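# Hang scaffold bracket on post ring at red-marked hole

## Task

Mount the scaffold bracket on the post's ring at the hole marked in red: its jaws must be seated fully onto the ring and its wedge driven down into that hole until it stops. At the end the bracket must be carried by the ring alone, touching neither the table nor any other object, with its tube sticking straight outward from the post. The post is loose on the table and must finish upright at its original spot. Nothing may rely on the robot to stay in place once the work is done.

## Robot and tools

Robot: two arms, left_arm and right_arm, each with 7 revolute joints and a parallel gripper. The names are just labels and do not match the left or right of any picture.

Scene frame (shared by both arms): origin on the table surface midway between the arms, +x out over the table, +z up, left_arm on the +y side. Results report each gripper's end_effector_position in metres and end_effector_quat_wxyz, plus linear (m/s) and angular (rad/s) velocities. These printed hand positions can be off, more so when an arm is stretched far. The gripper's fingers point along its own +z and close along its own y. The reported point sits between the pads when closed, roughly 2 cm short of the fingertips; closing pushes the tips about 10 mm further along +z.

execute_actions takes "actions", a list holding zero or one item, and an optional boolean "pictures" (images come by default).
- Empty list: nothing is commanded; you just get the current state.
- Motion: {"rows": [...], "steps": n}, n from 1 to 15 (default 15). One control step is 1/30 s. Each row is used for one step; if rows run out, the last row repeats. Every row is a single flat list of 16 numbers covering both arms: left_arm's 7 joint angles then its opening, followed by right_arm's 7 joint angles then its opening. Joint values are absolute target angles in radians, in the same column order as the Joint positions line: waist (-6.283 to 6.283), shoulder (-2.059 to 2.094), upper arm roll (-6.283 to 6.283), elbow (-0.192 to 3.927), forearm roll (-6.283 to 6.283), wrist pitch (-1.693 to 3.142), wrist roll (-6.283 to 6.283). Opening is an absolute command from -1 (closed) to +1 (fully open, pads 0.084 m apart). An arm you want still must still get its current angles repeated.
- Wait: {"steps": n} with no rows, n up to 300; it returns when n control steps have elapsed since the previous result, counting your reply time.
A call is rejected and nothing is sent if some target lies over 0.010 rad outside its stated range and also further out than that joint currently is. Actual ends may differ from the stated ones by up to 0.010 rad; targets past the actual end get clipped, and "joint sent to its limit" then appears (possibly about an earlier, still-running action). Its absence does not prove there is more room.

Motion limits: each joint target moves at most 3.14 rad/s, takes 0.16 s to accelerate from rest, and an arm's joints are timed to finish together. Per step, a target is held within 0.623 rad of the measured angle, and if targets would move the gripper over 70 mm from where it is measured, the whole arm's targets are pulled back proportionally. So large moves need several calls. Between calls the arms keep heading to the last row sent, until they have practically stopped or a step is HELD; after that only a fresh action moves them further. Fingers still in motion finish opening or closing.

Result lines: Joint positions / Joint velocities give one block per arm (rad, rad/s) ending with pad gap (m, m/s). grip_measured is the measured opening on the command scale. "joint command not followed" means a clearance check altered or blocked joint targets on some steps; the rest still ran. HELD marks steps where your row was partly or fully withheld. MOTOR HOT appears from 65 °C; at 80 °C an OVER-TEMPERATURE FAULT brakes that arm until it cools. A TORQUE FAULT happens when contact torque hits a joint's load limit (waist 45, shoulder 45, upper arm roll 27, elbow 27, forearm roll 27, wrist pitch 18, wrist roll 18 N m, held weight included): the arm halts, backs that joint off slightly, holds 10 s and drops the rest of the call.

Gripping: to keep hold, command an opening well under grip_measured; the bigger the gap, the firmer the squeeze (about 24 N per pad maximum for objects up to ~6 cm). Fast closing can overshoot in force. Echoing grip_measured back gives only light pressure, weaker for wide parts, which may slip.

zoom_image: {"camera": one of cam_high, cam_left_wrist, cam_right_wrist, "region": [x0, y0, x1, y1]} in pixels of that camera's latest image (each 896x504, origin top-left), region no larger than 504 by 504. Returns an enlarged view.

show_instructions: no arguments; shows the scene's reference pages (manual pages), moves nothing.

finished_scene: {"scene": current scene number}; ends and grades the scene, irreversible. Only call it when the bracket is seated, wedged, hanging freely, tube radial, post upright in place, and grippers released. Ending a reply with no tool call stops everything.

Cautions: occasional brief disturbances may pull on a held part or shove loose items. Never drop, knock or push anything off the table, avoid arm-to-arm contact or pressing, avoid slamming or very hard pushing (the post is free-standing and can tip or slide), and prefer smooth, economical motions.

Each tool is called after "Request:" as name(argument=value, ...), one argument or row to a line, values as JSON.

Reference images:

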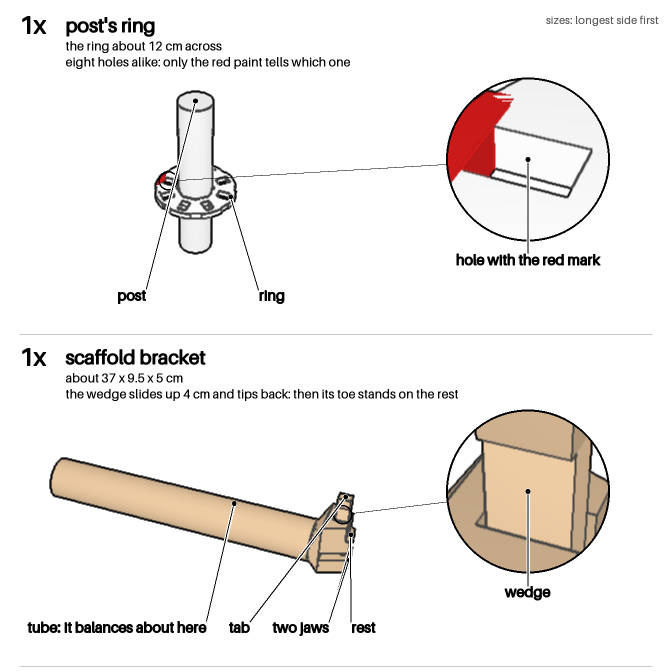

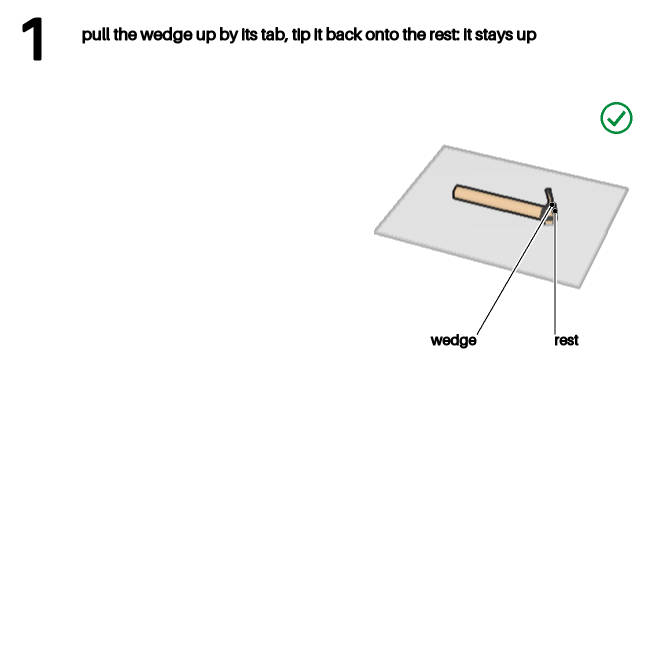

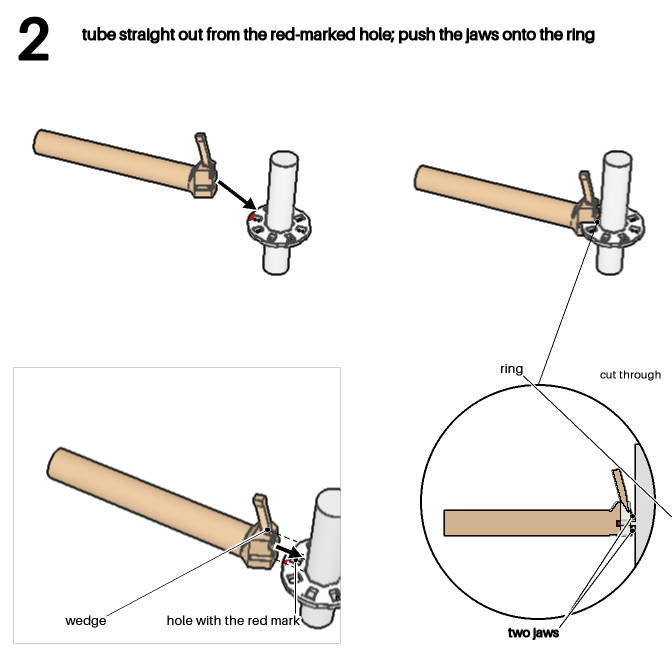

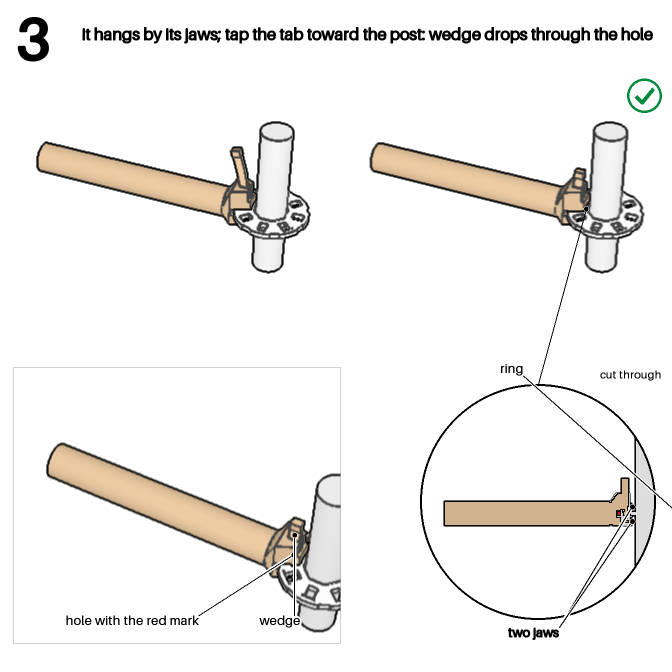

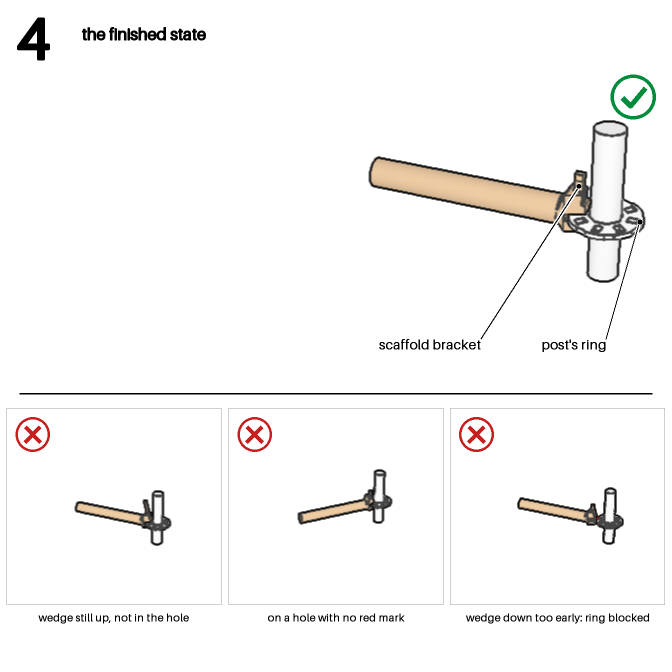

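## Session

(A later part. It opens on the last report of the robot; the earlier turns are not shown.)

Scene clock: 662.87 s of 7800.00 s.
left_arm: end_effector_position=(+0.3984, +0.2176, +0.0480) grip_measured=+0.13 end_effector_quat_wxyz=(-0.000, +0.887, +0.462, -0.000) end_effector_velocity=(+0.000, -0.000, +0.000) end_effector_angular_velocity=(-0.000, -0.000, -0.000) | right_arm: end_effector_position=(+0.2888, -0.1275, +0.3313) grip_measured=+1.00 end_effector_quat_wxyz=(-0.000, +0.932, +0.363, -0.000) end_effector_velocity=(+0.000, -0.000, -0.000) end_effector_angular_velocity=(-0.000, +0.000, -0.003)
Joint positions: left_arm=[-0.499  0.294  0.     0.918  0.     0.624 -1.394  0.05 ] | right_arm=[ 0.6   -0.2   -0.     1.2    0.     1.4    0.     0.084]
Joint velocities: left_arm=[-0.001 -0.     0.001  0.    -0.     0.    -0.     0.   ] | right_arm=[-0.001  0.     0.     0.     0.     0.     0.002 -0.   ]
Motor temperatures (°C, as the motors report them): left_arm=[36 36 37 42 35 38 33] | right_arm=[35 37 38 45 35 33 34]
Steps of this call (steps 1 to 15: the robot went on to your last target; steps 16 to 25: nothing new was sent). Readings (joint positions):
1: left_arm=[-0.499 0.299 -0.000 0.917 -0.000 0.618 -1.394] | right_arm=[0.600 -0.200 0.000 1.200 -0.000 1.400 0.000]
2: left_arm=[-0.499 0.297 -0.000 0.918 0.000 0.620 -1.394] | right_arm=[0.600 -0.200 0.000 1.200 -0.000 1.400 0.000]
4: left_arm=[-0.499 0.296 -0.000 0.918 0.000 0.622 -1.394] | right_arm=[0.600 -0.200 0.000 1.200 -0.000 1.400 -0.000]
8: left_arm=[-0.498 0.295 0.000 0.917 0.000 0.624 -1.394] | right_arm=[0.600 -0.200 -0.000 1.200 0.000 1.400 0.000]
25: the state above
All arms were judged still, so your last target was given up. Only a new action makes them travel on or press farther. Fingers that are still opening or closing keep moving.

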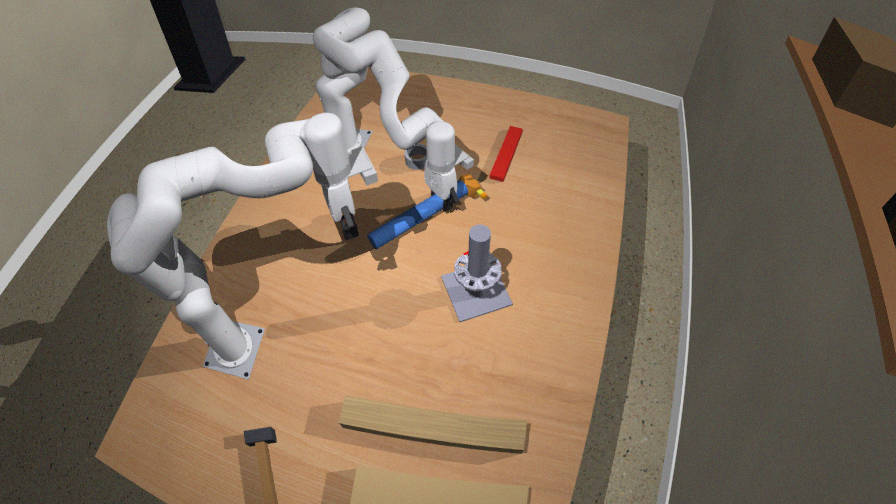

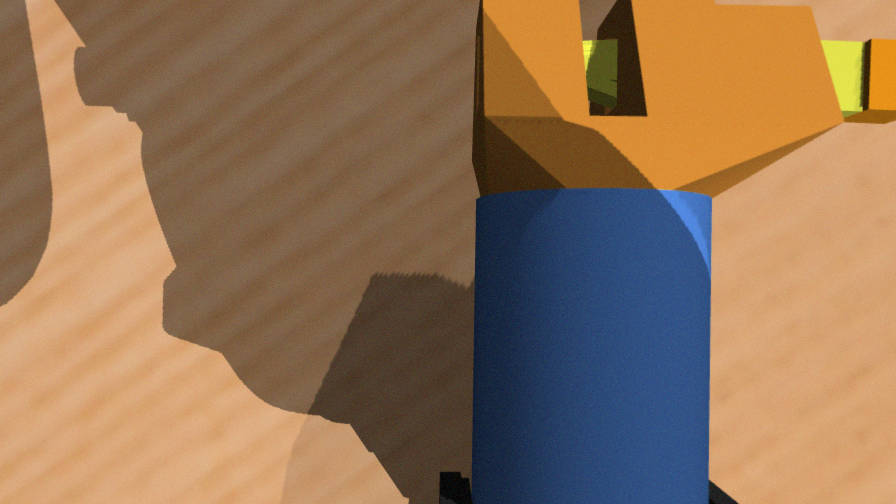

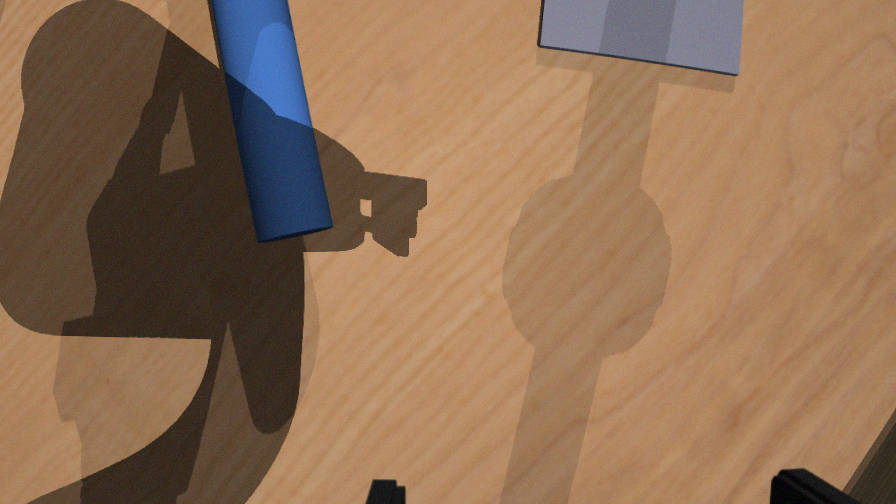

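Request:
execute_actions(
  actions=[
    {"rows": [[-0.4985, 0.291, 0.0, 0.920, 0.0, 0.629, -1.40, -1, 0.6, -0.2, 0.0, 1.2, 0.0, 1.4, 0.0, 1],[-0.4985, 0.287, 0.0, 0.923, 0.0, 0.636, -1.415, -1, 0.6, -0.2, 0.0, 1.2, 0.0, 1.4, 0.0, 1],[-0.4985, 0.282, 0.0, 0.926, 0.0, 0.644, -1.435, -1, 0.6, -0.2, 0.0, 1.2, 0.0, 1.4, 0.0, 1],[-0.4985, 0.277, 0.0, 0.929, 0.0, 0.652, -1.46, -1, 0.6, -0.2, 0.0, 1.2, 0.0, 1.4, 0.0, 1],[-0.4985, 0.272, 0.0, 0.932, 0.0, 0.660, -1.49, -1, 0.6, -0.2, 0.0, 1.2, 0.0, 1.4, 0.0, 1],[-0.4985, 0.267, 0.0, 0.935, 0.0, 0.668, -1.52, -1, 0.6, -0.2, 0.0, 1.2, 0.0, 1.4, 0.0, 1],[-0.4985, 0.262, 0.0, 0.939, 0.0, 0.677, -1.55, -1, 0.6, -0.2, 0.0, 1.2, 0.0, 1.4, 0.0, 1],[-0.4985, 0.257, 0.0, 0.942, 0.0, 0.685, -1.58, -1, 0.6, -0.2, 0.0, 1.2, 0.0, 1.4, 0.0, 1],[-0.4985, 0.252, 0.0, 0.945, 0.0, 0.693, -1.61, -1, 0.6, -0.2, 0.0, 1.2, 0.0, 1.4, 0.0, 1],[-0.4985, 0.247, 0.0, 0.948, 0.0, 0.701, -1.64, -1, 0.6, -0.2, 0.0, 1.2, 0.0, 1.4, 0.0, 1],[-0.4985, 0.242, 0.0, 0.952, 0.0, 0.710, -1.67, -1, 0.6, -0.2, 0.0, 1.2, 0.0, 1.4, 0.0, 1],[-0.4985, 0.238, 0.0, 0.955, 0.0, 0.717, -1.70, -1, 0.6, -0.2, 0.0, 1.2, 0.0, 1.4, 0.0, 1],[-0.4985, 0.234, 0.0, 0.957, 0.0, 0.723, -1.72, -1, 0.6, -0.2, 0.0, 1.2, 0.0, 1.4, 0.0, 1],[-0.4985, 0.232, 0.0, 0.959, 0.0, 0.727, -1.735, -1, 0.6, -0.2, 0.0, 1.2, 0.0, 1.4, 0.0, 1],[-0.4985, 0.230, 0.0, 0.960, 0.0, 0.729, -1.745, -1, 0.6, -0.2, 0.0, 1.2, 0.0, 1.4, 0.0, 1]], "steps": 15},
  ],
  pictures=false,
)

Request:
execute_actions(
  actions=[
    {"rows": [[-0.4985, 0.222, 0.0, 0.945, 0.0, 0.705, -1.745, -1, 0.6, -0.2, 0.0, 1.2, 0.0, 1.4, 0.0, 1],[-0.4985, 0.210, 0.0, 0.920, 0.0, 0.666, -1.745, -1, 0.6, -0.2, 0.0, 1.2, 0.0, 1.4, 0.0, 1],[-0.4985, 0.196, 0.0, 0.891, 0.0, 0.621, -1.745, -1, 0.6, -0.2, 0.0, 1.2, 0.0, 1.4, 0.0, 1],[-0.4985, 0.182, 0.0, 0.862, 0.0, 0.575, -1.745, -1, 0.6, -0.2, 0.0, 1.2, 0.0, 1.4, 0.0, 1],[-0.4985, 0.169, 0.0, 0.833, 0.0, 0.530, -1.745, -1, 0.6, -0.2, 0.0, 1.2, 0.0, 1.4, 0.0, 1],[-0.4985, 0.157, 0.0, 0.804, 0.0, 0.484, -1.745, -1, 0.6, -0.2, 0.0, 1.2, 0.0, 1.4, 0.0, 1],[-0.4985, 0.146, 0.0, 0.775, 0.0, 0.438, -1.745, -1, 0.6, -0.2, 0.0, 1.2, 0.0, 1.4, 0.0, 1],[-0.4985, 0.135, 0.0, 0.746, 0.0, 0.3925, -1.745, -1, 0.6, -0.2, 0.0, 1.2, 0.0, 1.4, 0.0, 1],[-0.4985, 0.127, 0.0, 0.719, 0.0, 0.341, -1.745, -1, 0.6, -0.2, 0.0, 1.2, 0.0, 1.4, 0.0, 1],[-0.4985, 0.120, 0.0, 0.692, 0.0, 0.289, -1.745, -1, 0.6, -0.2, 0.0, 1.2, 0.0, 1.4, 0.0, 1],[-0.4985, 0.114, 0.0, 0.666, 0.0, 0.237, -1.745, -1, 0.6, -0.2, 0.0, 1.2, 0.0, 1.4, 0.0, 1],[-0.4985, 0.109, 0.0, 0.640, 0.0, 0.184, -1.745, -1, 0.6, -0.2, 0.0, 1.2, 0.0, 1.4, 0.0, 1],[-0.4985, 0.106, 0.0, 0.615, 0.0, 0.131, -1.745, -1, 0.6, -0.2, 0.0, 1.2, 0.0, 1.4, 0.0, 1],[-0.4985, 0.105, 0.0, 0.590, 0.0, 0.078, -1.745, -1, 0.6, -0.2, 0.0, 1.2, 0.0, 1.4, 0.0, 1],[-0.4985, 0.105, 0.0, 0.566, 0.0, 0.025, -1.745, -1, 0.6, -0.2, 0.0, 1.2, 0.0, 1.4, 0.0, 1]], "steps": 15},
  ],
  pictures=false,
)

Request:
execute_actions(
  actions=[
    {"rows": [[-0.4985, 0.108, 0.0, 0.545, 0.0, -0.032, -1.745, -1, 0.6, -0.2, 0.0, 1.2, 0.0, 1.4, 0.0, 1],[-0.4985, 0.113, 0.0, 0.524, 0.0, -0.090, -1.745, -1, 0.6, -0.2, 0.0, 1.2, 0.0, 1.4, 0.0, 1],[-0.4985, 0.120, 0.0, 0.504, 0.0, -0.148, -1.745, -1, 0.6, -0.2, 0.0, 1.2, 0.0, 1.4, 0.0, 1],[-0.4985, 0.129, 0.0, 0.486, 0.0, -0.206, -1.745, -1, 0.6, -0.2, 0.0, 1.2, 0.0, 1.4, 0.0, 1],[-0.4985, 0.139, 0.0, 0.468, 0.0, -0.265, -1.745, -1, 0.6, -0.2, 0.0, 1.2, 0.0, 1.4, 0.0, 1],[-0.4985, 0.151, 0.0, 0.452, 0.0, -0.323, -1.745, -1, 0.6, -0.2, 0.0, 1.2, 0.0, 1.4, 0.0, 1],[-0.4985, 0.165, 0.0, 0.437, 0.0, -0.3825, -1.745, -1, 0.6, -0.2, 0.0, 1.2, 0.0, 1.4, 0.0, 1],[-0.4985, 0.182, 0.0, 0.424, 0.0, -0.443, -1.745, -1, 0.6, -0.2, 0.0, 1.2, 0.0, 1.4, 0.0, 1],[-0.4985, 0.201, 0.0, 0.413, 0.0, -0.504, -1.745, -1, 0.6, -0.2, 0.0, 1.2, 0.0, 1.4, 0.0, 1],[-0.4985, 0.222, 0.0, 0.403, 0.0, -0.566, -1.745, -1, 0.6, -0.2, 0.0, 1.2, 0.0, 1.4, 0.0, 1],[-0.4985, 0.245, 0.0, 0.395, 0.0, -0.628, -1.745, -1, 0.6, -0.2, 0.0, 1.2, 0.0, 1.4, 0.0, 1],[-0.4985, 0.270, 0.0, 0.388, 0.0, -0.690, -1.745, -1, 0.6, -0.2, 0.0, 1.2, 0.0, 1.4, 0.0, 1],[-0.4985, 0.295, 0.0, 0.383, 0.0, -0.748, -1.745, -1, 0.6, -0.2, 0.0, 1.2, 0.0, 1.4, 0.0, 1],[-0.4985, 0.317, 0.0, 0.380, 0.0, -0.795, -1.745, -1, 0.6, -0.2, 0.0, 1.2, 0.0, 1.4, 0.0, 1],[-0.4985, 0.332, 0.0, 0.3786, 0.0, -0.826, -1.745, -1, 0.6, -0.2, 0.0, 1.2, 0.0, 1.4, 0.0, 1]], "steps": 15},
  ],
  pictures=false,
)

Request:
execute_actions(
  actions=[
    {"steps": 20},
  ],
)

Scene clock: 783.37 s of 7800.00 s.
left_arm: end_effector_position=(+0.4032, +0.2154, +0.0786) grip_measured=+0.13 end_effector_quat_wxyz=(+0.000, +0.814, +0.581, +0.000) end_effector_velocity=(+0.011, -0.004, +0.073) end_effector_angular_velocity=(-0.005, -0.008, +0.725) | right_arm: end_effector_position=(+0.2888, -0.1275, +0.3313) grip_measured=+1.00 end_effector_quat_wxyz=(-0.000, +0.932, +0.363, -0.000) end_effector_velocity=(+0.000, -0.000, -0.000) end_effector_angular_velocity=(-0.001, +0.001, +0.000)
Joint positions: left_arm=[-0.498  0.241  0.     0.952 -0.     0.71  -1.674  0.05 ] | right_arm=[ 0.6   -0.2    0.     1.2   -0.     1.4    0.     0.084]
Joint velocities: left_arm=[ 0.001 -0.121  0.001  0.084 -0.001  0.196 -0.722  0.   ] | right_arm=[ 0.     0.001 -0.001 -0.    -0.    -0.    -0.     0.   ]
Motor temperatures (°C, as the motors report them): left_arm=[36 37 37 45 35 38 33] | right_arm=[35 37 38 45 35 33 34]
Steps of this call (steps 1 to 110: nothing new was sent; then 116.33 s passed at rest; steps 111 to 125: all 15 steps of this action). Readings (joint positions):
111: left_arm=[-0.499 0.294 -0.000 0.918 0.000 0.624 -1.394] | right_arm=[0.600 -0.200 -0.000 1.200 0.000 1.400 -0.000]
112: left_arm=[-0.499 0.293 -0.000 0.918 0.000 0.626 -1.396] | right_arm=[0.600 -0.200 0.000 1.200 -0.000 1.400 0.000]
114: left_arm=[-0.499 0.290 -0.000 0.920 0.000 0.633 -1.409] | right_arm=[0.600 -0.200 0.000 1.200 -0.000 1.400 -0.000]
118: left_arm=[-0.499 0.274 -0.000 0.931 0.000 0.657 -1.483] | right_arm=[0.600 -0.200 0.000 1.200 -0.000 1.400 0.000]
125: the state above

Scene clock: 783.87 s of 7800.00 s.
left_arm: end_effector_position=(+0.4049, +0.2146, +0.0842) grip_measured=+0.13 end_effector_quat_wxyz=(+0.136, +0.784, +0.602, +0.071) end_effector_velocity=(+0.004, -0.003, +0.003) end_effector_angular_velocity=(-0.384, -0.825, +0.001) | right_arm: end_effector_position=(+0.2888, -0.1275, +0.3313) grip_measured=+1.00 end_effector_quat_wxyz=(-0.000, +0.932, +0.363, -0.000) end_effector_velocity=(+0.000, -0.000, -0.000) end_effector_angular_velocity=(+0.000, +0.001, -0.001)
Joint positions: left_arm=[-0.499  0.119 -0.     0.671  0.     0.243 -1.745  0.05 ] | right_arm=[ 0.6   -0.2    0.     1.2   -0.     1.4    0.     0.084]
Joint velocities: left_arm=[-0.002 -0.154 -0.001 -0.746 -0.    -1.502 -0.003 -0.   ] | right_arm=[-0. -0. -0. -0.  0.  0.  0.  0.]
Motor temperatures (°C, as the motors report them): left_arm=[36 37 37 45 35 38 33] | right_arm=[35 37 38 45 35 33 34]
Steps of this call (steps 1 to 15: all 15 steps of this action). Readings (joint positions):
1: left_arm=[-0.498 0.238 0.000 0.955 -0.000 0.716 -1.696] | right_arm=[0.600 -0.200 -0.000 1.200 -0.000 1.400 0.000]
2: left_arm=[-0.498 0.233 0.000 0.955 -0.000 0.716 -1.712] | right_arm=[0.600 -0.200 0.000 1.200 -0.000 1.400 -0.000]
4: left_arm=[-0.498 0.221 0.000 0.938 -0.000 0.689 -1.730] | right_arm=[0.600 -0.200 -0.000 1.200 0.000 1.400 -0.000]
8: left_arm=[-0.499 0.180 -0.000 0.853 0.000 0.562 -1.741] | right_arm=[0.600 -0.200 0.000 1.200 -0.000 1.400 0.000]
15: the state above

Scene clock: 784.37 s of 7800.00 s.
left_arm: end_effector_position=(+0.4054, +0.2144, +0.0839) grip_measured=+0.13 end_effector_quat_wxyz=(+0.330, +0.736, +0.566, +0.172) end_effector_velocity=(+0.000, -0.001, +0.001) end_effector_angular_velocity=(-0.364, -0.782, -0.000) | right_arm: end_effector_position=(+0.2888, -0.1275, +0.3313) grip_measured=+1.00 end_effector_quat_wxyz=(-0.000, +0.932, +0.363, -0.000) end_effector_velocity=(+0.000, +0.000, +0.000) end_effector_angular_velocity=(-0.000, -0.001, +0.001)
Joint positions: left_arm=[-0.498  0.243  0.     0.405 -0.    -0.6   -1.745  0.05 ] | right_arm=[ 0.6   -0.2    0.     1.2   -0.     1.4    0.     0.084]
Joint velocities: left_arm=[-0.001  0.653 -0.001 -0.233 -0.    -1.748 -0.001  0.   ] | right_arm=[ 0.     0.    -0.     0.001 -0.001  0.    -0.     0.   ]
Motor temperatures (°C, as the motors report them): left_arm=[36 37 37 45 35 38 33] | right_arm=[35 37 38 45 35 33 34]
Steps of this call (steps 1 to 15: all 15 steps of this action). Readings (joint positions):
1: left_arm=[-0.499 0.115 -0.000 0.646 -0.000 0.193 -1.745] | right_arm=[0.600 -0.200 0.000 1.200 0.000 1.400 -0.000]
2: left_arm=[-0.499 0.112 -0.000 0.622 -0.000 0.141 -1.745] | right_arm=[0.600 -0.200 0.000 1.200 -0.000 1.400 -0.000]
4: left_arm=[-0.499 0.110 -0.000 0.576 -0.000 0.035 -1.745] | right_arm=[0.600 -0.200 -0.000 1.200 -0.000 1.400 -0.000]
8: left_arm=[-0.499 0.131 -0.000 0.496 -0.000 -0.188 -1.745] | right_arm=[0.600 -0.200 0.000 1.200 0.000 1.400 -0.000]
15: the state above

Scene clock: 785.03 s of 7800.00 s.
left_arm: end_effector_position=(+0.4038, +0.2151, +0.0851) grip_measured=+0.13 end_effector_quat_wxyz=(+0.375, +0.719, +0.552, +0.196) end_effector_velocity=(-0.001, -0.000, -0.001) end_effector_angular_velocity=(+0.000, +0.000, -0.001) | right_arm: end_effector_position=(+0.2888, -0.1275, +0.3313) grip_measured=+1.00 end_effector_quat_wxyz=(-0.000, +0.932, +0.363, -0.000) end_effector_velocity=(-0.000, -0.000, -0.000) end_effector_angular_velocity=(-0.001, +0.000, +0.001)
Joint positions: left_arm=[-0.499  0.332 -0.     0.379  0.    -0.826 -1.745  0.05 ] | right_arm=[ 0.6   -0.2   -0.     1.2    0.     1.4   -0.     0.084]
Joint velocities: left_arm=[ 0.     0.002 -0.001 -0.001  0.001 -0.002  0.     0.   ] | right_arm=[-0.     0.     0.    -0.    -0.    -0.    -0.001  0.   ]
Motor temperatures (°C, as the motors report them): left_arm=[36 37 37 45 35 38 33] | right_arm=[35 37 38 45 35 33 34]
Steps of this call (steps 1 to 20: the robot went on to your last target). Readings (joint positions):
1: left_arm=[-0.498 0.265 0.000 0.398 -0.000 -0.657 -1.745] | right_arm=[0.600 -0.200 0.000 1.200 0.000 1.400 -0.000]
2: left_arm=[-0.498 0.285 0.000 0.392 -0.000 -0.707 -1.745] | right_arm=[0.600 -0.200 -0.000 1.200 -0.000 1.400 0.000]
4: left_arm=[-0.498 0.313 0.000 0.384 -0.000 -0.771 -1.745] | right_arm=[0.600 -0.200 0.000 1.200 -0.000 1.400 -0.000]
8: left_arm=[-0.498 0.327 0.000 0.381 -0.000 -0.814 -1.745] | right_arm=[0.600 -0.200 -0.000 1.200 -0.000 1.400 0.000]
20: the state above

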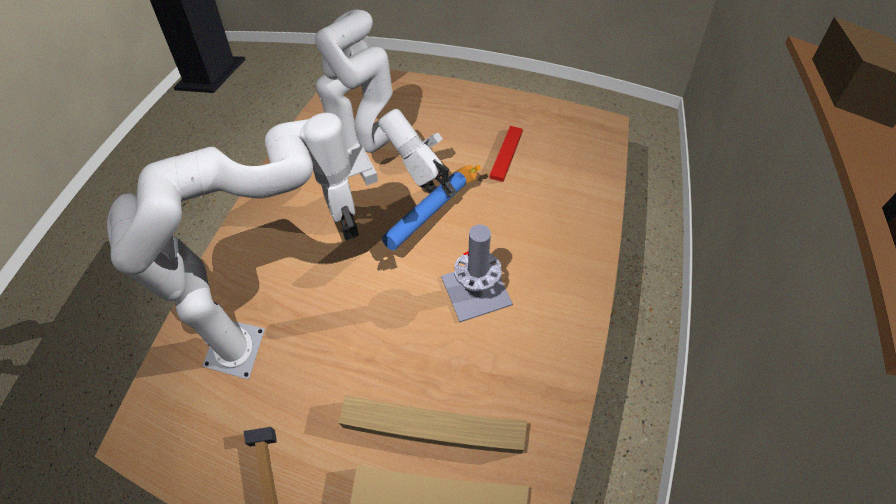

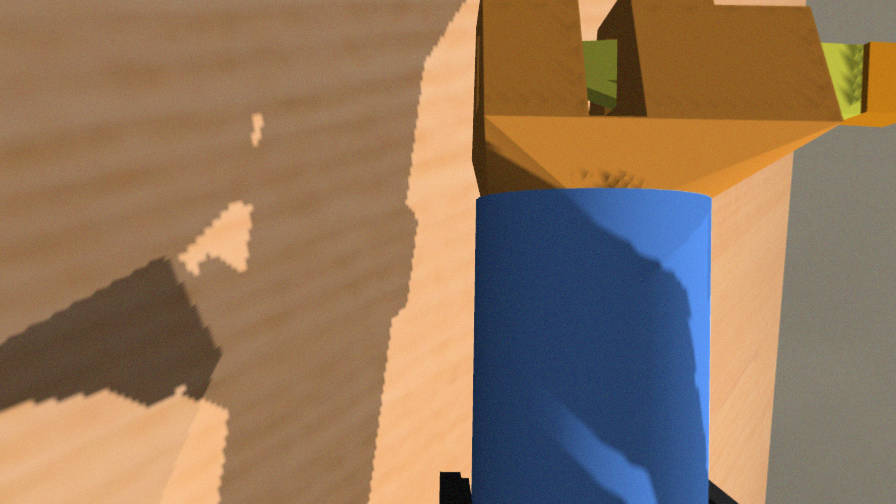

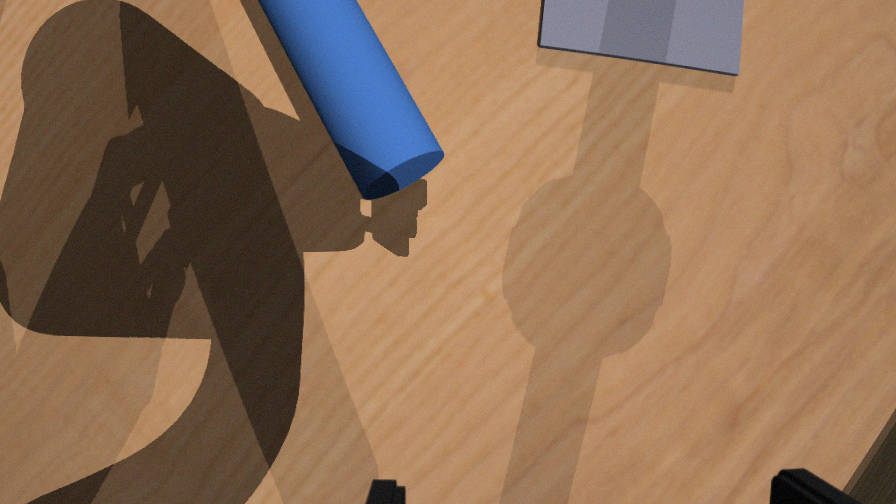

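Request:
execute_actions(
  actions=[
    {"rows": [[-0.4985, 0.340, 0.0, 0.381, 0.0, -0.832, -1.745, -1, 0.738, 0.388, 0.0, 1.516, 0.0, 1.128, -0.37, 1],[-0.4985, 0.350, 0.0, 0.383, 0.0, -0.840, -1.745, -1, 0.738, 0.388, 0.0, 1.516, 0.0, 1.128, -0.37, 1],[-0.4985, 0.360, 0.0, 0.386, 0.0, -0.847, -1.745, -1, 0.738, 0.388, 0.0, 1.516, 0.0, 1.128, -0.37, 1],[-0.4985, 0.370, 0.0, 0.388, 0.0, -0.855, -1.745, -1, 0.738, 0.388, 0.0, 1.516, 0.0, 1.128, -0.37, 1],[-0.4985, 0.380, 0.0, 0.391, 0.0, -0.862, -1.745, -1, 0.738, 0.388, 0.0, 1.516, 0.0, 1.128, -0.37, 1],[-0.4985, 0.390, 0.0, 0.393, 0.0, -0.870, -1.745, -1, 0.738, 0.388, 0.0, 1.516, 0.0, 1.128, -0.37, 1],[-0.4985, 0.400, 0.0, 0.396, 0.0, -0.877, -1.745, -1, 0.738, 0.388, 0.0, 1.516, 0.0, 1.128, -0.37, 1],[-0.4985, 0.410, 0.0, 0.399, 0.0, -0.884, -1.745, -1, 0.738, 0.388, 0.0, 1.516, 0.0, 1.128, -0.37, 1],[-0.4985, 0.420, 0.0, 0.402, 0.0, -0.891, -1.745, -1, 0.738, 0.388, 0.0, 1.516, 0.0, 1.128, -0.37, 1],[-0.4985, 0.430, 0.0, 0.405, 0.0, -0.898, -1.745, -1, 0.738, 0.388, 0.0, 1.516, 0.0, 1.128, -0.37, 1],[-0.4985, 0.438, 0.0, 0.407, 0.0, -0.904, -1.745, -1, 0.738, 0.388, 0.0, 1.516, 0.0, 1.128, -0.37, 1],[-0.4985, 0.445, 0.0, 0.409, 0.0, -0.909, -1.745, -1, 0.738, 0.388, 0.0, 1.516, 0.0, 1.128, -0.37, 1],[-0.4985, 0.451, 0.0, 0.411, 0.0, -0.913, -1.745, -1, 0.738, 0.388, 0.0, 1.516, 0.0, 1.128, -0.37, 1],[-0.4985, 0.456, 0.0, 0.412, 0.0, -0.917, -1.745, -1, 0.738, 0.388, 0.0, 1.516, 0.0, 1.128, -0.37, 1]], "steps": 15},
  ],
  pictures=false,
)

Request:
execute_actions(
  actions=[
    {"steps": 25},
  ],
)

Scene clock: 814.17 s of 7800.00 s.
left_arm: end_effector_position=(+0.4038, +0.2151, +0.0611) grip_measured=+0.13 end_effector_quat_wxyz=(+0.374, +0.719, +0.552, +0.195) end_effector_velocity=(-0.002, +0.001, -0.042) end_effector_angular_velocity=(+0.002, +0.003, +0.001) | right_arm: end_effector_position=(+0.3410, +0.0003, +0.2290) grip_measured=+1.00 end_effector_quat_wxyz=(+0.000, +0.843, +0.539, -0.001) end_effector_velocity=(+0.068, +0.289, -0.309) end_effector_angular_velocity=(-0.001, +0.003, +0.932)
Joint positions: left_arm=[-0.498  0.441  0.     0.408 -0.    -0.906 -1.745  0.05 ] | right_arm=[ 0.707  0.258  0.     1.446  0.     1.188 -0.288  0.084]
Joint velocities: left_arm=[ 0.     0.188  0.001  0.05   0.    -0.134  0.     0.   ] | right_arm=[ 0.255  1.079  0.     0.579  0.001 -0.497 -0.678 -0.   ]
Motor temperatures (°C, as the motors report them): left_arm=[36 36 37 42 35 40 33] | right_arm=[35 37 38 45 35 33 34]
Steps of this call (steps 1 to 15: the robot went on to your last target; steps 16 to 90: nothing new was sent; then 25.63 s passed at rest; steps 91 to 105: all 15 steps of this action). Readings (joint positions):
91: left_arm=[-0.499 0.332 -0.000 0.379 -0.000 -0.826 -1.745] | right_arm=[0.600 -0.200 -0.000 1.200 -0.000 1.400 -0.000]
92: left_arm=[-0.499 0.334 -0.000 0.379 -0.000 -0.828 -1.745] | right_arm=[0.601 -0.197 -0.000 1.202 -0.000 1.398 -0.003]
94: left_arm=[-0.499 0.344 -0.000 0.383 0.000 -0.836 -1.745] | right_arm=[0.610 -0.160 -0.002 1.228 -0.000 1.378 -0.030]
98: left_arm=[-0.498 0.379 0.000 0.390 -0.000 -0.861 -1.745] | right_arm=[0.647 -0.001 0.000 1.307 0.000 1.308 -0.126]
105: the state above

Scene clock: 815.00 s of 7800.00 s.
left_arm: end_effector_position=(+0.4038, +0.2151, +0.0580) grip_measured=+0.13 end_effector_quat_wxyz=(+0.375, +0.719, +0.552, +0.196) end_effector_velocity=(-0.000, +0.001, -0.000) end_effector_angular_velocity=(+0.001, +0.001, +0.001) | right_arm: end_effector_position=(+0.3477, +0.0343, +0.1903) grip_measured=+1.00 end_effector_quat_wxyz=(-0.000, +0.811, +0.585, +0.000) end_effector_velocity=(-0.000, +0.000, -0.001) end_effector_angular_velocity=(-0.001, +0.002, -0.001)
Joint positions: left_arm=[-0.499  0.456  0.     0.412 -0.    -0.917 -1.745  0.05 ] | right_arm=[ 0.738  0.388 -0.     1.516 -0.     1.128 -0.37   0.084]
Joint velocities: left_arm=[ 0.001  0.     0.001 -0.001  0.    -0.     0.001 -0.   ] | right_arm=[ 0.     0.001  0.    -0.     0.001 -0.     0.001 -0.   ]
Motor temperatures (°C, as the motors report them): left_arm=[36 36 37 42 35 40 33] | right_arm=[35 37 38 45 35 33 34]
Steps of this call (steps 1 to 25: the robot went on to your last target). Readings (joint positions):
1: left_arm=[-0.498 0.447 0.000 0.409 0.000 -0.909 -1.745] | right_arm=[0.716 0.294 0.000 1.465 0.000 1.172 -0.310]
2: left_arm=[-0.498 0.450 0.000 0.410 -0.000 -0.912 -1.745] | right_arm=[0.723 0.326 0.001 1.481 0.000 1.158 -0.329]
4: left_arm=[-0.498 0.453 0.000 0.411 -0.000 -0.914 -1.745] | right_arm=[0.733 0.364 0.002 1.497 0.000 1.142 -0.351]
8: left_arm=[-0.499 0.455 -0.000 0.412 0.000 -0.917 -1.745] | right_arm=[0.736 0.381 -0.000 1.513 -0.000 1.131 -0.366]
25: the state above

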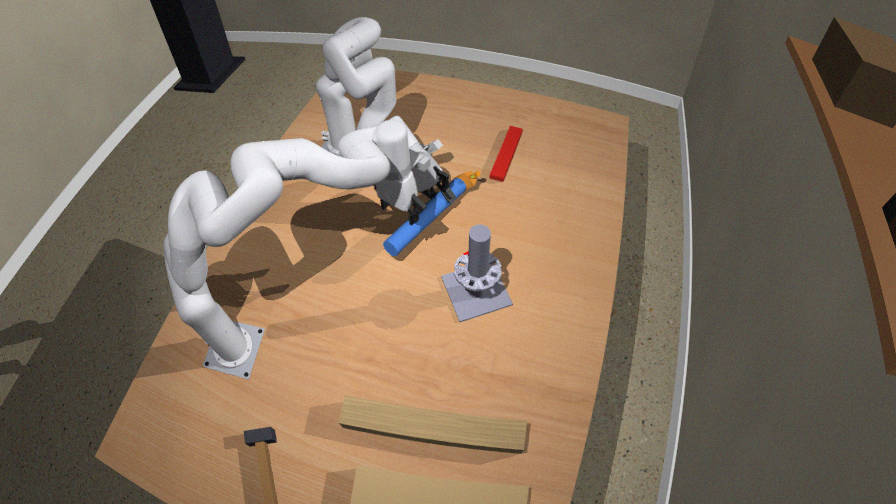

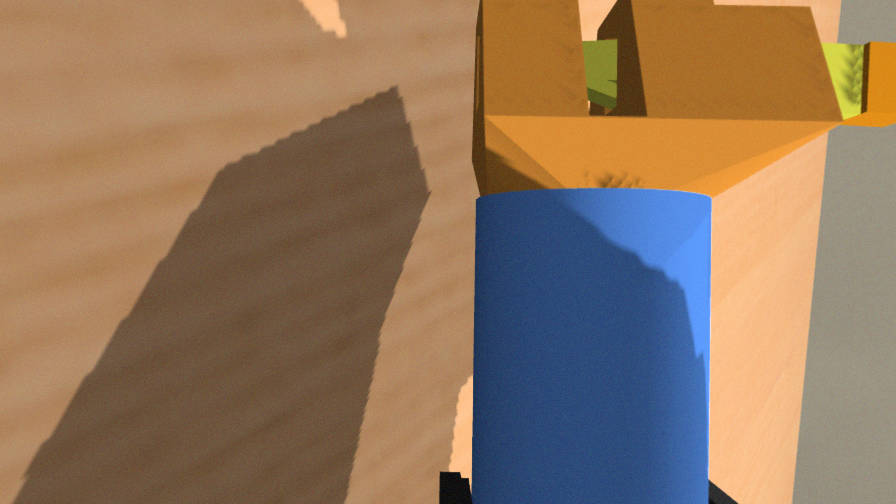

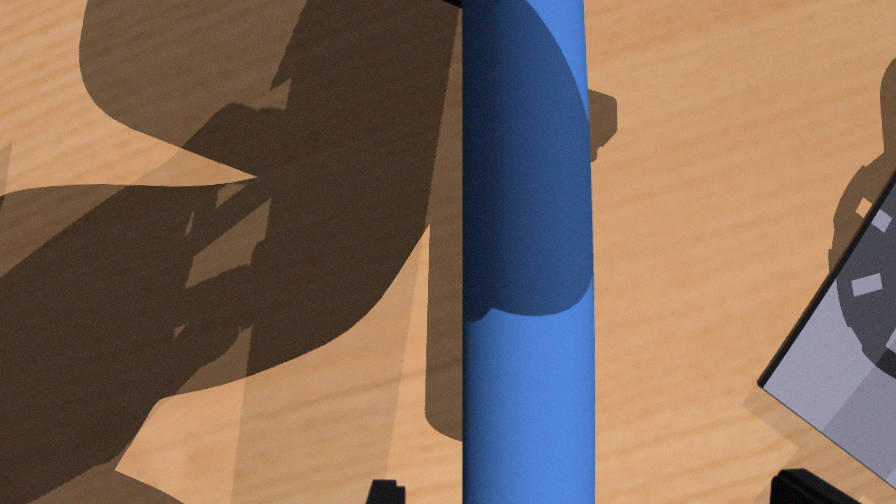

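Request:
execute_actions(
  actions=[],
)

Scene clock: 844.77 s of 7800.00 s.
left_arm: end_effector_position=(+0.4038, +0.2151, +0.0580) grip_measured=+0.13 end_effector_quat_wxyz=(+0.375, +0.719, +0.552, +0.196) end_effector_velocity=(+0.000, -0.000, +0.000) end_effector_angular_velocity=(+0.000, -0.001, -0.001) | right_arm: end_effector_position=(+0.3476, +0.0344, +0.1901) grip_measured=+1.00 end_effector_quat_wxyz=(-0.000, +0.811, +0.585, -0.000) end_effector_velocity=(-0.000, +0.000, -0.000) end_effector_angular_velocity=(+0.001, +0.001, +0.001)
Joint positions: left_arm=[-0.498  0.456  0.     0.412 -0.    -0.917 -1.745  0.05 ] | right_arm=[ 0.738  0.388  0.     1.516 -0.     1.128 -0.37   0.084]
Joint velocities: left_arm=[-0.    -0.    -0.     0.001 -0.     0.     0.001 -0.   ] | right_arm=[ 0.     0.     0.     0.     0.001 -0.    -0.001  0.   ]
Motor temperatures (°C, as the motors report them): left_arm=[36 36 37 42 35 41 33] | right_arm=[35 38 38 45 35 33 34]
Steps of this call (steps 1 to 15: the robot went on to your last target; steps 16 to 90: nothing new was sent; then 26.77 s passed at rest). Readings (joint positions):
1: left_arm=[-0.498 0.456 0.000 0.412 -0.000 -0.917 -1.745] | right_arm=[0.738 0.388 -0.000 1.516 -0.000 1.128 -0.370]
2: left_arm=[-0.498 0.456 0.000 0.412 0.000 -0.917 -1.745] | right_arm=[0.738 0.388 -0.000 1.516 -0.000 1.128 -0.370]
4: left_arm=[-0.499 0.456 -0.000 0.412 0.000 -0.917 -1.745] | right_arm=[0.738 0.388 -0.000 1.516 -0.000 1.128 -0.370]
8: left_arm=[-0.499 0.456 -0.000 0.412 0.000 -0.917 -1.745] | right_arm=[0.738 0.388 -0.000 1.516 -0.000 1.128 -0.370]
90: the state above
All arms were judged still, so your last target was given up. Only a new action makes them travel on or press farther. Fingers that are still opening or closing keep moving.

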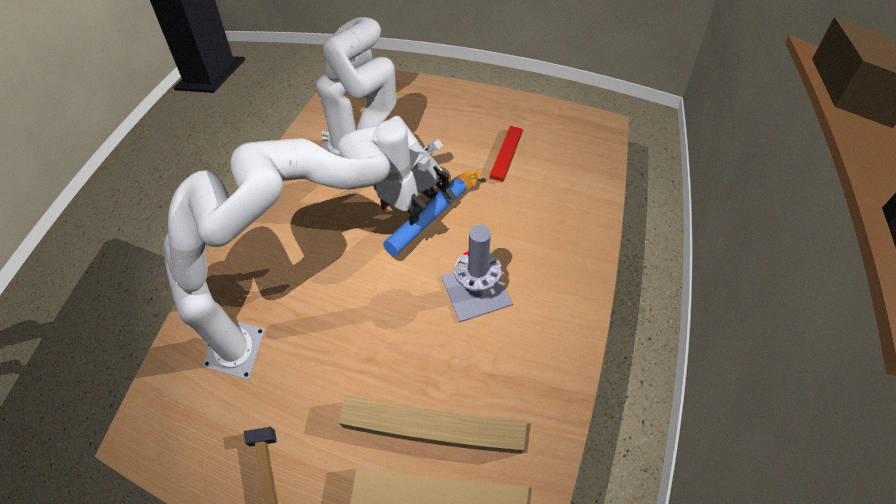

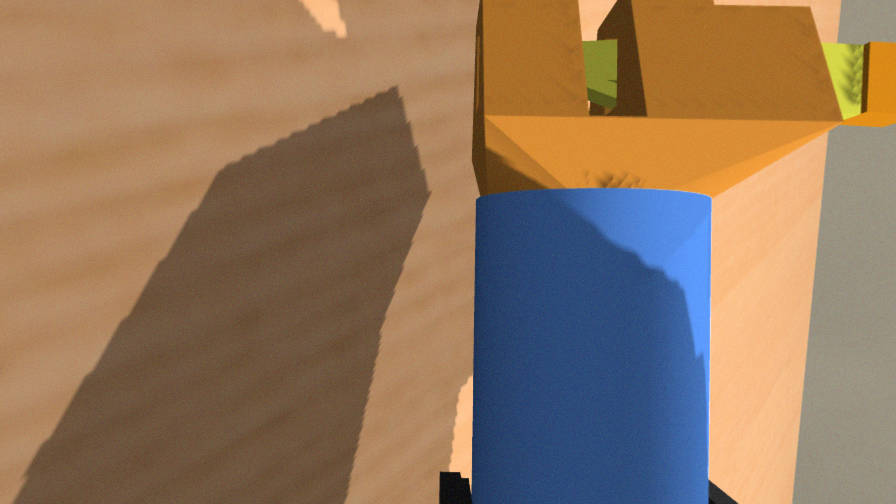

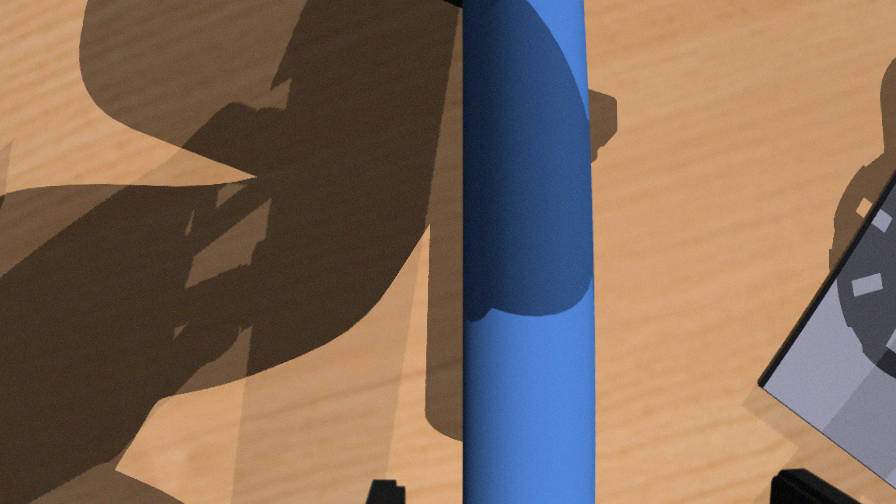

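Request:
execute_actions(
  actions=[
    {"rows": [[-0.4985,0.456,0,0.412,0,-0.917,-1.745,-1,0.738,0.40,0,1.499,0,1.099,-0.37,1],[-0.4985,0.456,0,0.412,0,-0.917,-1.745,-1,0.738,0.412,0,1.481,0,1.069,-0.37,1],[-0.4985,0.456,0,0.412,0,-0.917,-1.745,-1,0.738,0.424,0,1.464,0,1.040,-0.37,1],[-0.4985,0.456,0,0.412,0,-0.917,-1.745,-1,0.738,0.437,0,1.447,0,1.010,-0.37,1],[-0.4985,0.456,0,0.412,0,-0.917,-1.745,-1,0.738,0.4496,0,1.4293,0,0.9797,-0.37,1]], "steps": 15},
  ],
)

Scene clock: 865.87 s of 7800.00 s.
left_arm: end_effector_position=(+0.4038, +0.2151, +0.0580) grip_measured=+0.13 end_effector_quat_wxyz=(+0.375, +0.719, +0.552, +0.196) end_effector_velocity=(+0.001, +0.000, +0.000) end_effector_angular_velocity=(-0.000, -0.001, +0.001) | right_arm: end_effector_position=(+0.3482, +0.0351, +0.1323) grip_measured=+1.00 end_effector_quat_wxyz=(-0.000, +0.811, +0.585, +0.002) end_effector_velocity=(+0.003, +0.002, -0.001) end_effector_angular_velocity=(+0.013, -0.011, -0.001)
Joint positions: left_arm=[-0.499  0.456 -0.     0.412  0.    -0.917 -1.745  0.05 ] | right_arm=[ 0.738  0.447 -0.     1.432  0.     0.982 -0.37   0.084]
Joint velocities: left_arm=[ 0.    -0.     0.001  0.001  0.     0.    -0.    -0.   ] | right_arm=[-0.001 -0.    -0.    -0.008  0.    -0.025 -0.    -0.   ]
Motor temperatures (°C, as the motors report them): left_arm=[36 36 37 42 35 41 33] | right_arm=[35 38 38 46 35 33 34]
Steps of this call (steps 1 to 90: nothing new was sent; then 17.60 s passed at rest; steps 91 to 105: all 15 steps of this action). Readings (joint positions):
91: left_arm=[-0.499 0.456 -0.000 0.412 0.000 -0.917 -1.745] | right_arm=[0.738 0.388 -0.000 1.516 -0.000 1.128 -0.370]
92: left_arm=[-0.498 0.456 -0.000 0.412 -0.000 -0.917 -1.745] | right_arm=[0.738 0.389 -0.000 1.514 0.000 1.123 -0.370]
94: left_arm=[-0.499 0.456 0.000 0.412 0.000 -0.917 -1.745] | right_arm=[0.738 0.398 -0.000 1.500 0.000 1.093 -0.370]
98: left_arm=[-0.498 0.456 -0.000 0.412 -0.000 -0.917 -1.745] | right_arm=[0.738 0.440 0.000 1.444 -0.000 1.012 -0.370]
105: the state above

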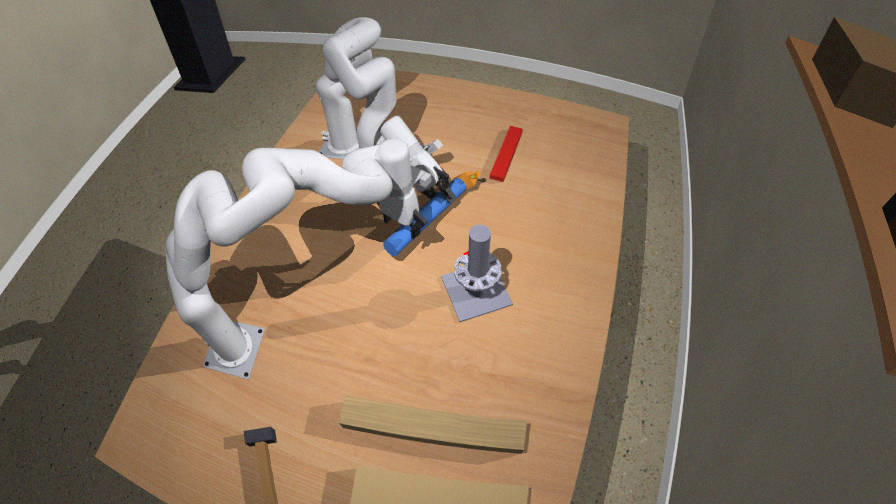

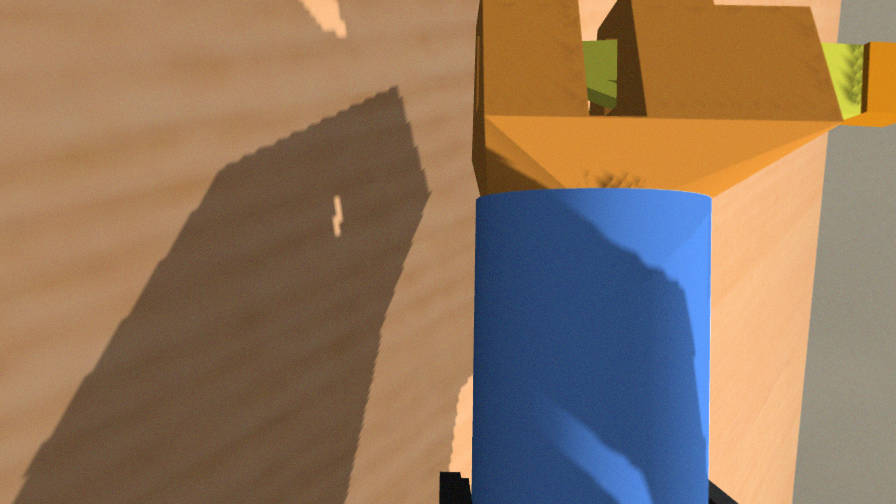

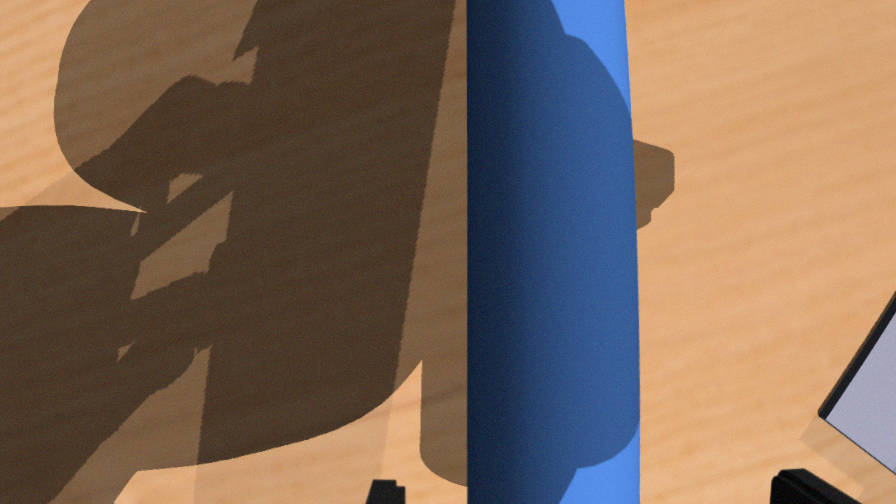

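Request:
execute_actions(
  actions=[
    {"rows": [[-0.4985,0.456,0,0.412,0,-0.917,-1.745,-1,0.738,0.462,0,1.421,0,0.959,-0.37,1],[-0.4985,0.456,0,0.412,0,-0.917,-1.745,-1,0.738,0.475,0,1.412,0,0.937,-0.37,1],[-0.4985,0.456,0,0.412,0,-0.917,-1.745,-1,0.738,0.488,0,1.404,0,0.916,-0.37,1],[-0.4985,0.456,0,0.412,0,-0.917,-1.745,-1,0.738,0.501,0,1.396,0,0.895,-0.37,1],[-0.4985,0.456,0,0.412,0,-0.917,-1.745,-1,0.738,0.514,0,1.3885,0,0.8745,-0.37,1]], "steps": 15},
  ],
)

Scene clock: 874.73 s of 7800.00 s.
left_arm: end_effector_position=(+0.4038, +0.2151, +0.0580) grip_measured=+0.13 end_effector_quat_wxyz=(+0.375, +0.719, +0.552, +0.196) end_effector_velocity=(-0.000, +0.001, -0.000) end_effector_angular_velocity=(+0.001, +0.001, +0.002) | right_arm: end_effector_position=(+0.3482, +0.0351, +0.0863) grip_measured=+1.00 end_effector_quat_wxyz=(-0.000, +0.811, +0.585, +0.001) end_effector_velocity=(+0.002, +0.001, -0.002) end_effector_angular_velocity=(+0.006, -0.006, -0.001)
Joint positions: left_arm=[-0.499  0.456 -0.     0.412  0.    -0.917 -1.745  0.05 ] | right_arm=[ 0.738  0.512 -0.     1.39   0.     0.876 -0.37   0.084]
Joint velocities: left_arm=[ 0.001 -0.     0.    -0.001 -0.    -0.     0.    -0.   ] | right_arm=[-0.001  0.003 -0.001 -0.005 -0.001 -0.016 -0.    -0.   ]
Motor temperatures (°C, as the motors report them): left_arm=[36 37 37 41 35 41 33] | right_arm=[35 38 38 45 35 33 34]
Steps of this call (steps 1 to 15: the robot went on to your last target; steps 16 to 90: nothing new was sent; then 5.37 s passed at rest; steps 91 to 105: all 15 steps of this action). Readings (joint positions):
91: left_arm=[-0.498 0.456 0.000 0.412 -0.000 -0.917 -1.745] | right_arm=[0.738 0.450 -0.000 1.429 -0.000 0.979 -0.370]
92: left_arm=[-0.498 0.456 0.000 0.412 0.000 -0.917 -1.745] | right_arm=[0.738 0.451 -0.000 1.428 0.000 0.975 -0.370]
94: left_arm=[-0.499 0.456 -0.000 0.412 -0.000 -0.917 -1.745] | right_arm=[0.738 0.462 -0.000 1.422 0.000 0.952 -0.370]
98: left_arm=[-0.499 0.456 0.000 0.412 -0.000 -0.917 -1.745] | right_arm=[0.738 0.505 0.000 1.393 -0.000 0.896 -0.370]
105: the state above

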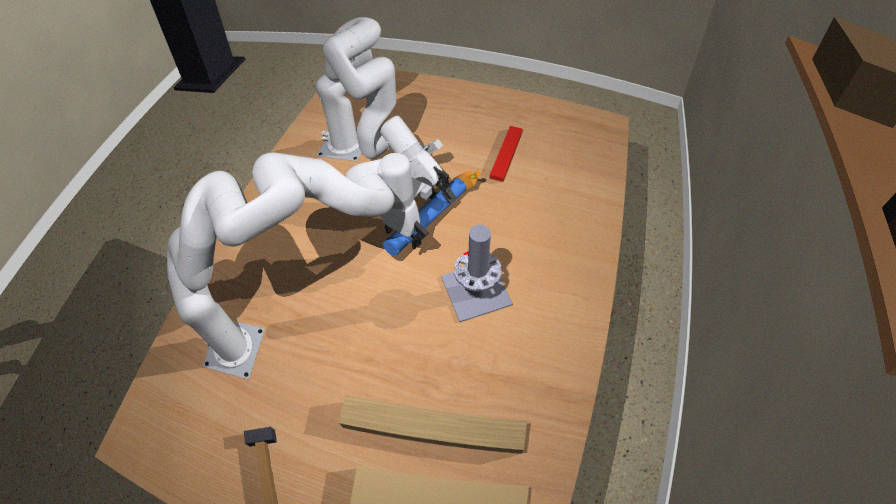

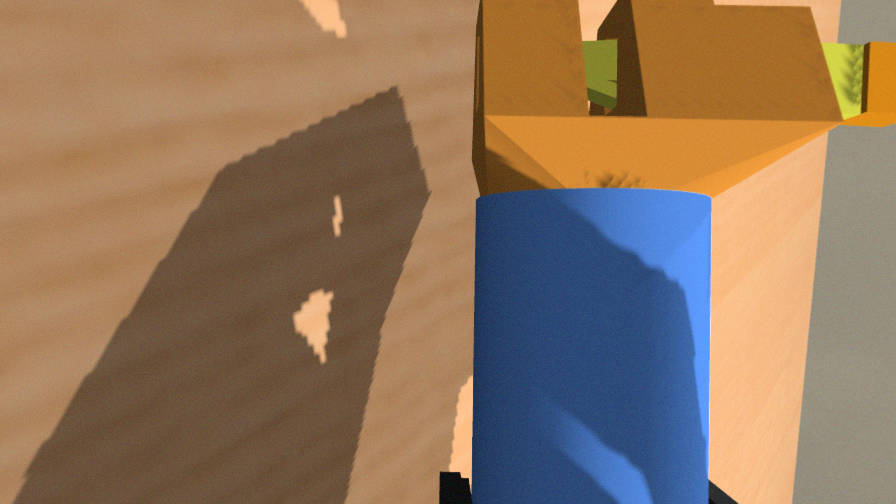

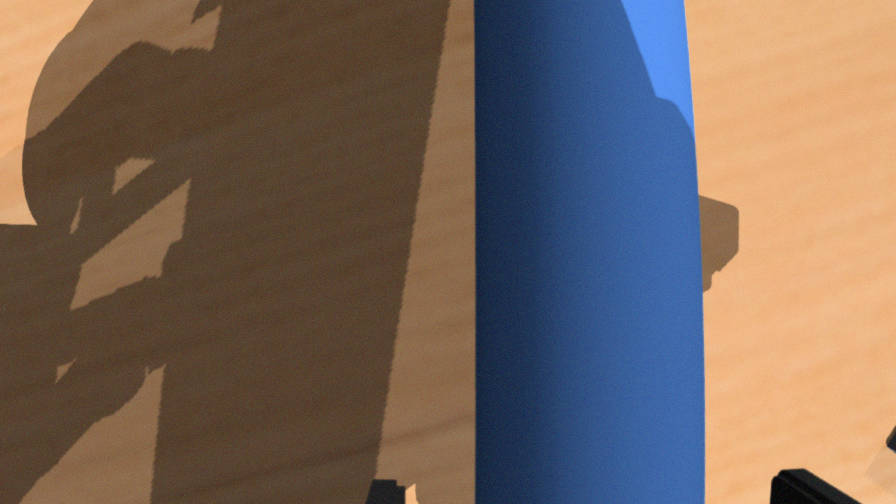

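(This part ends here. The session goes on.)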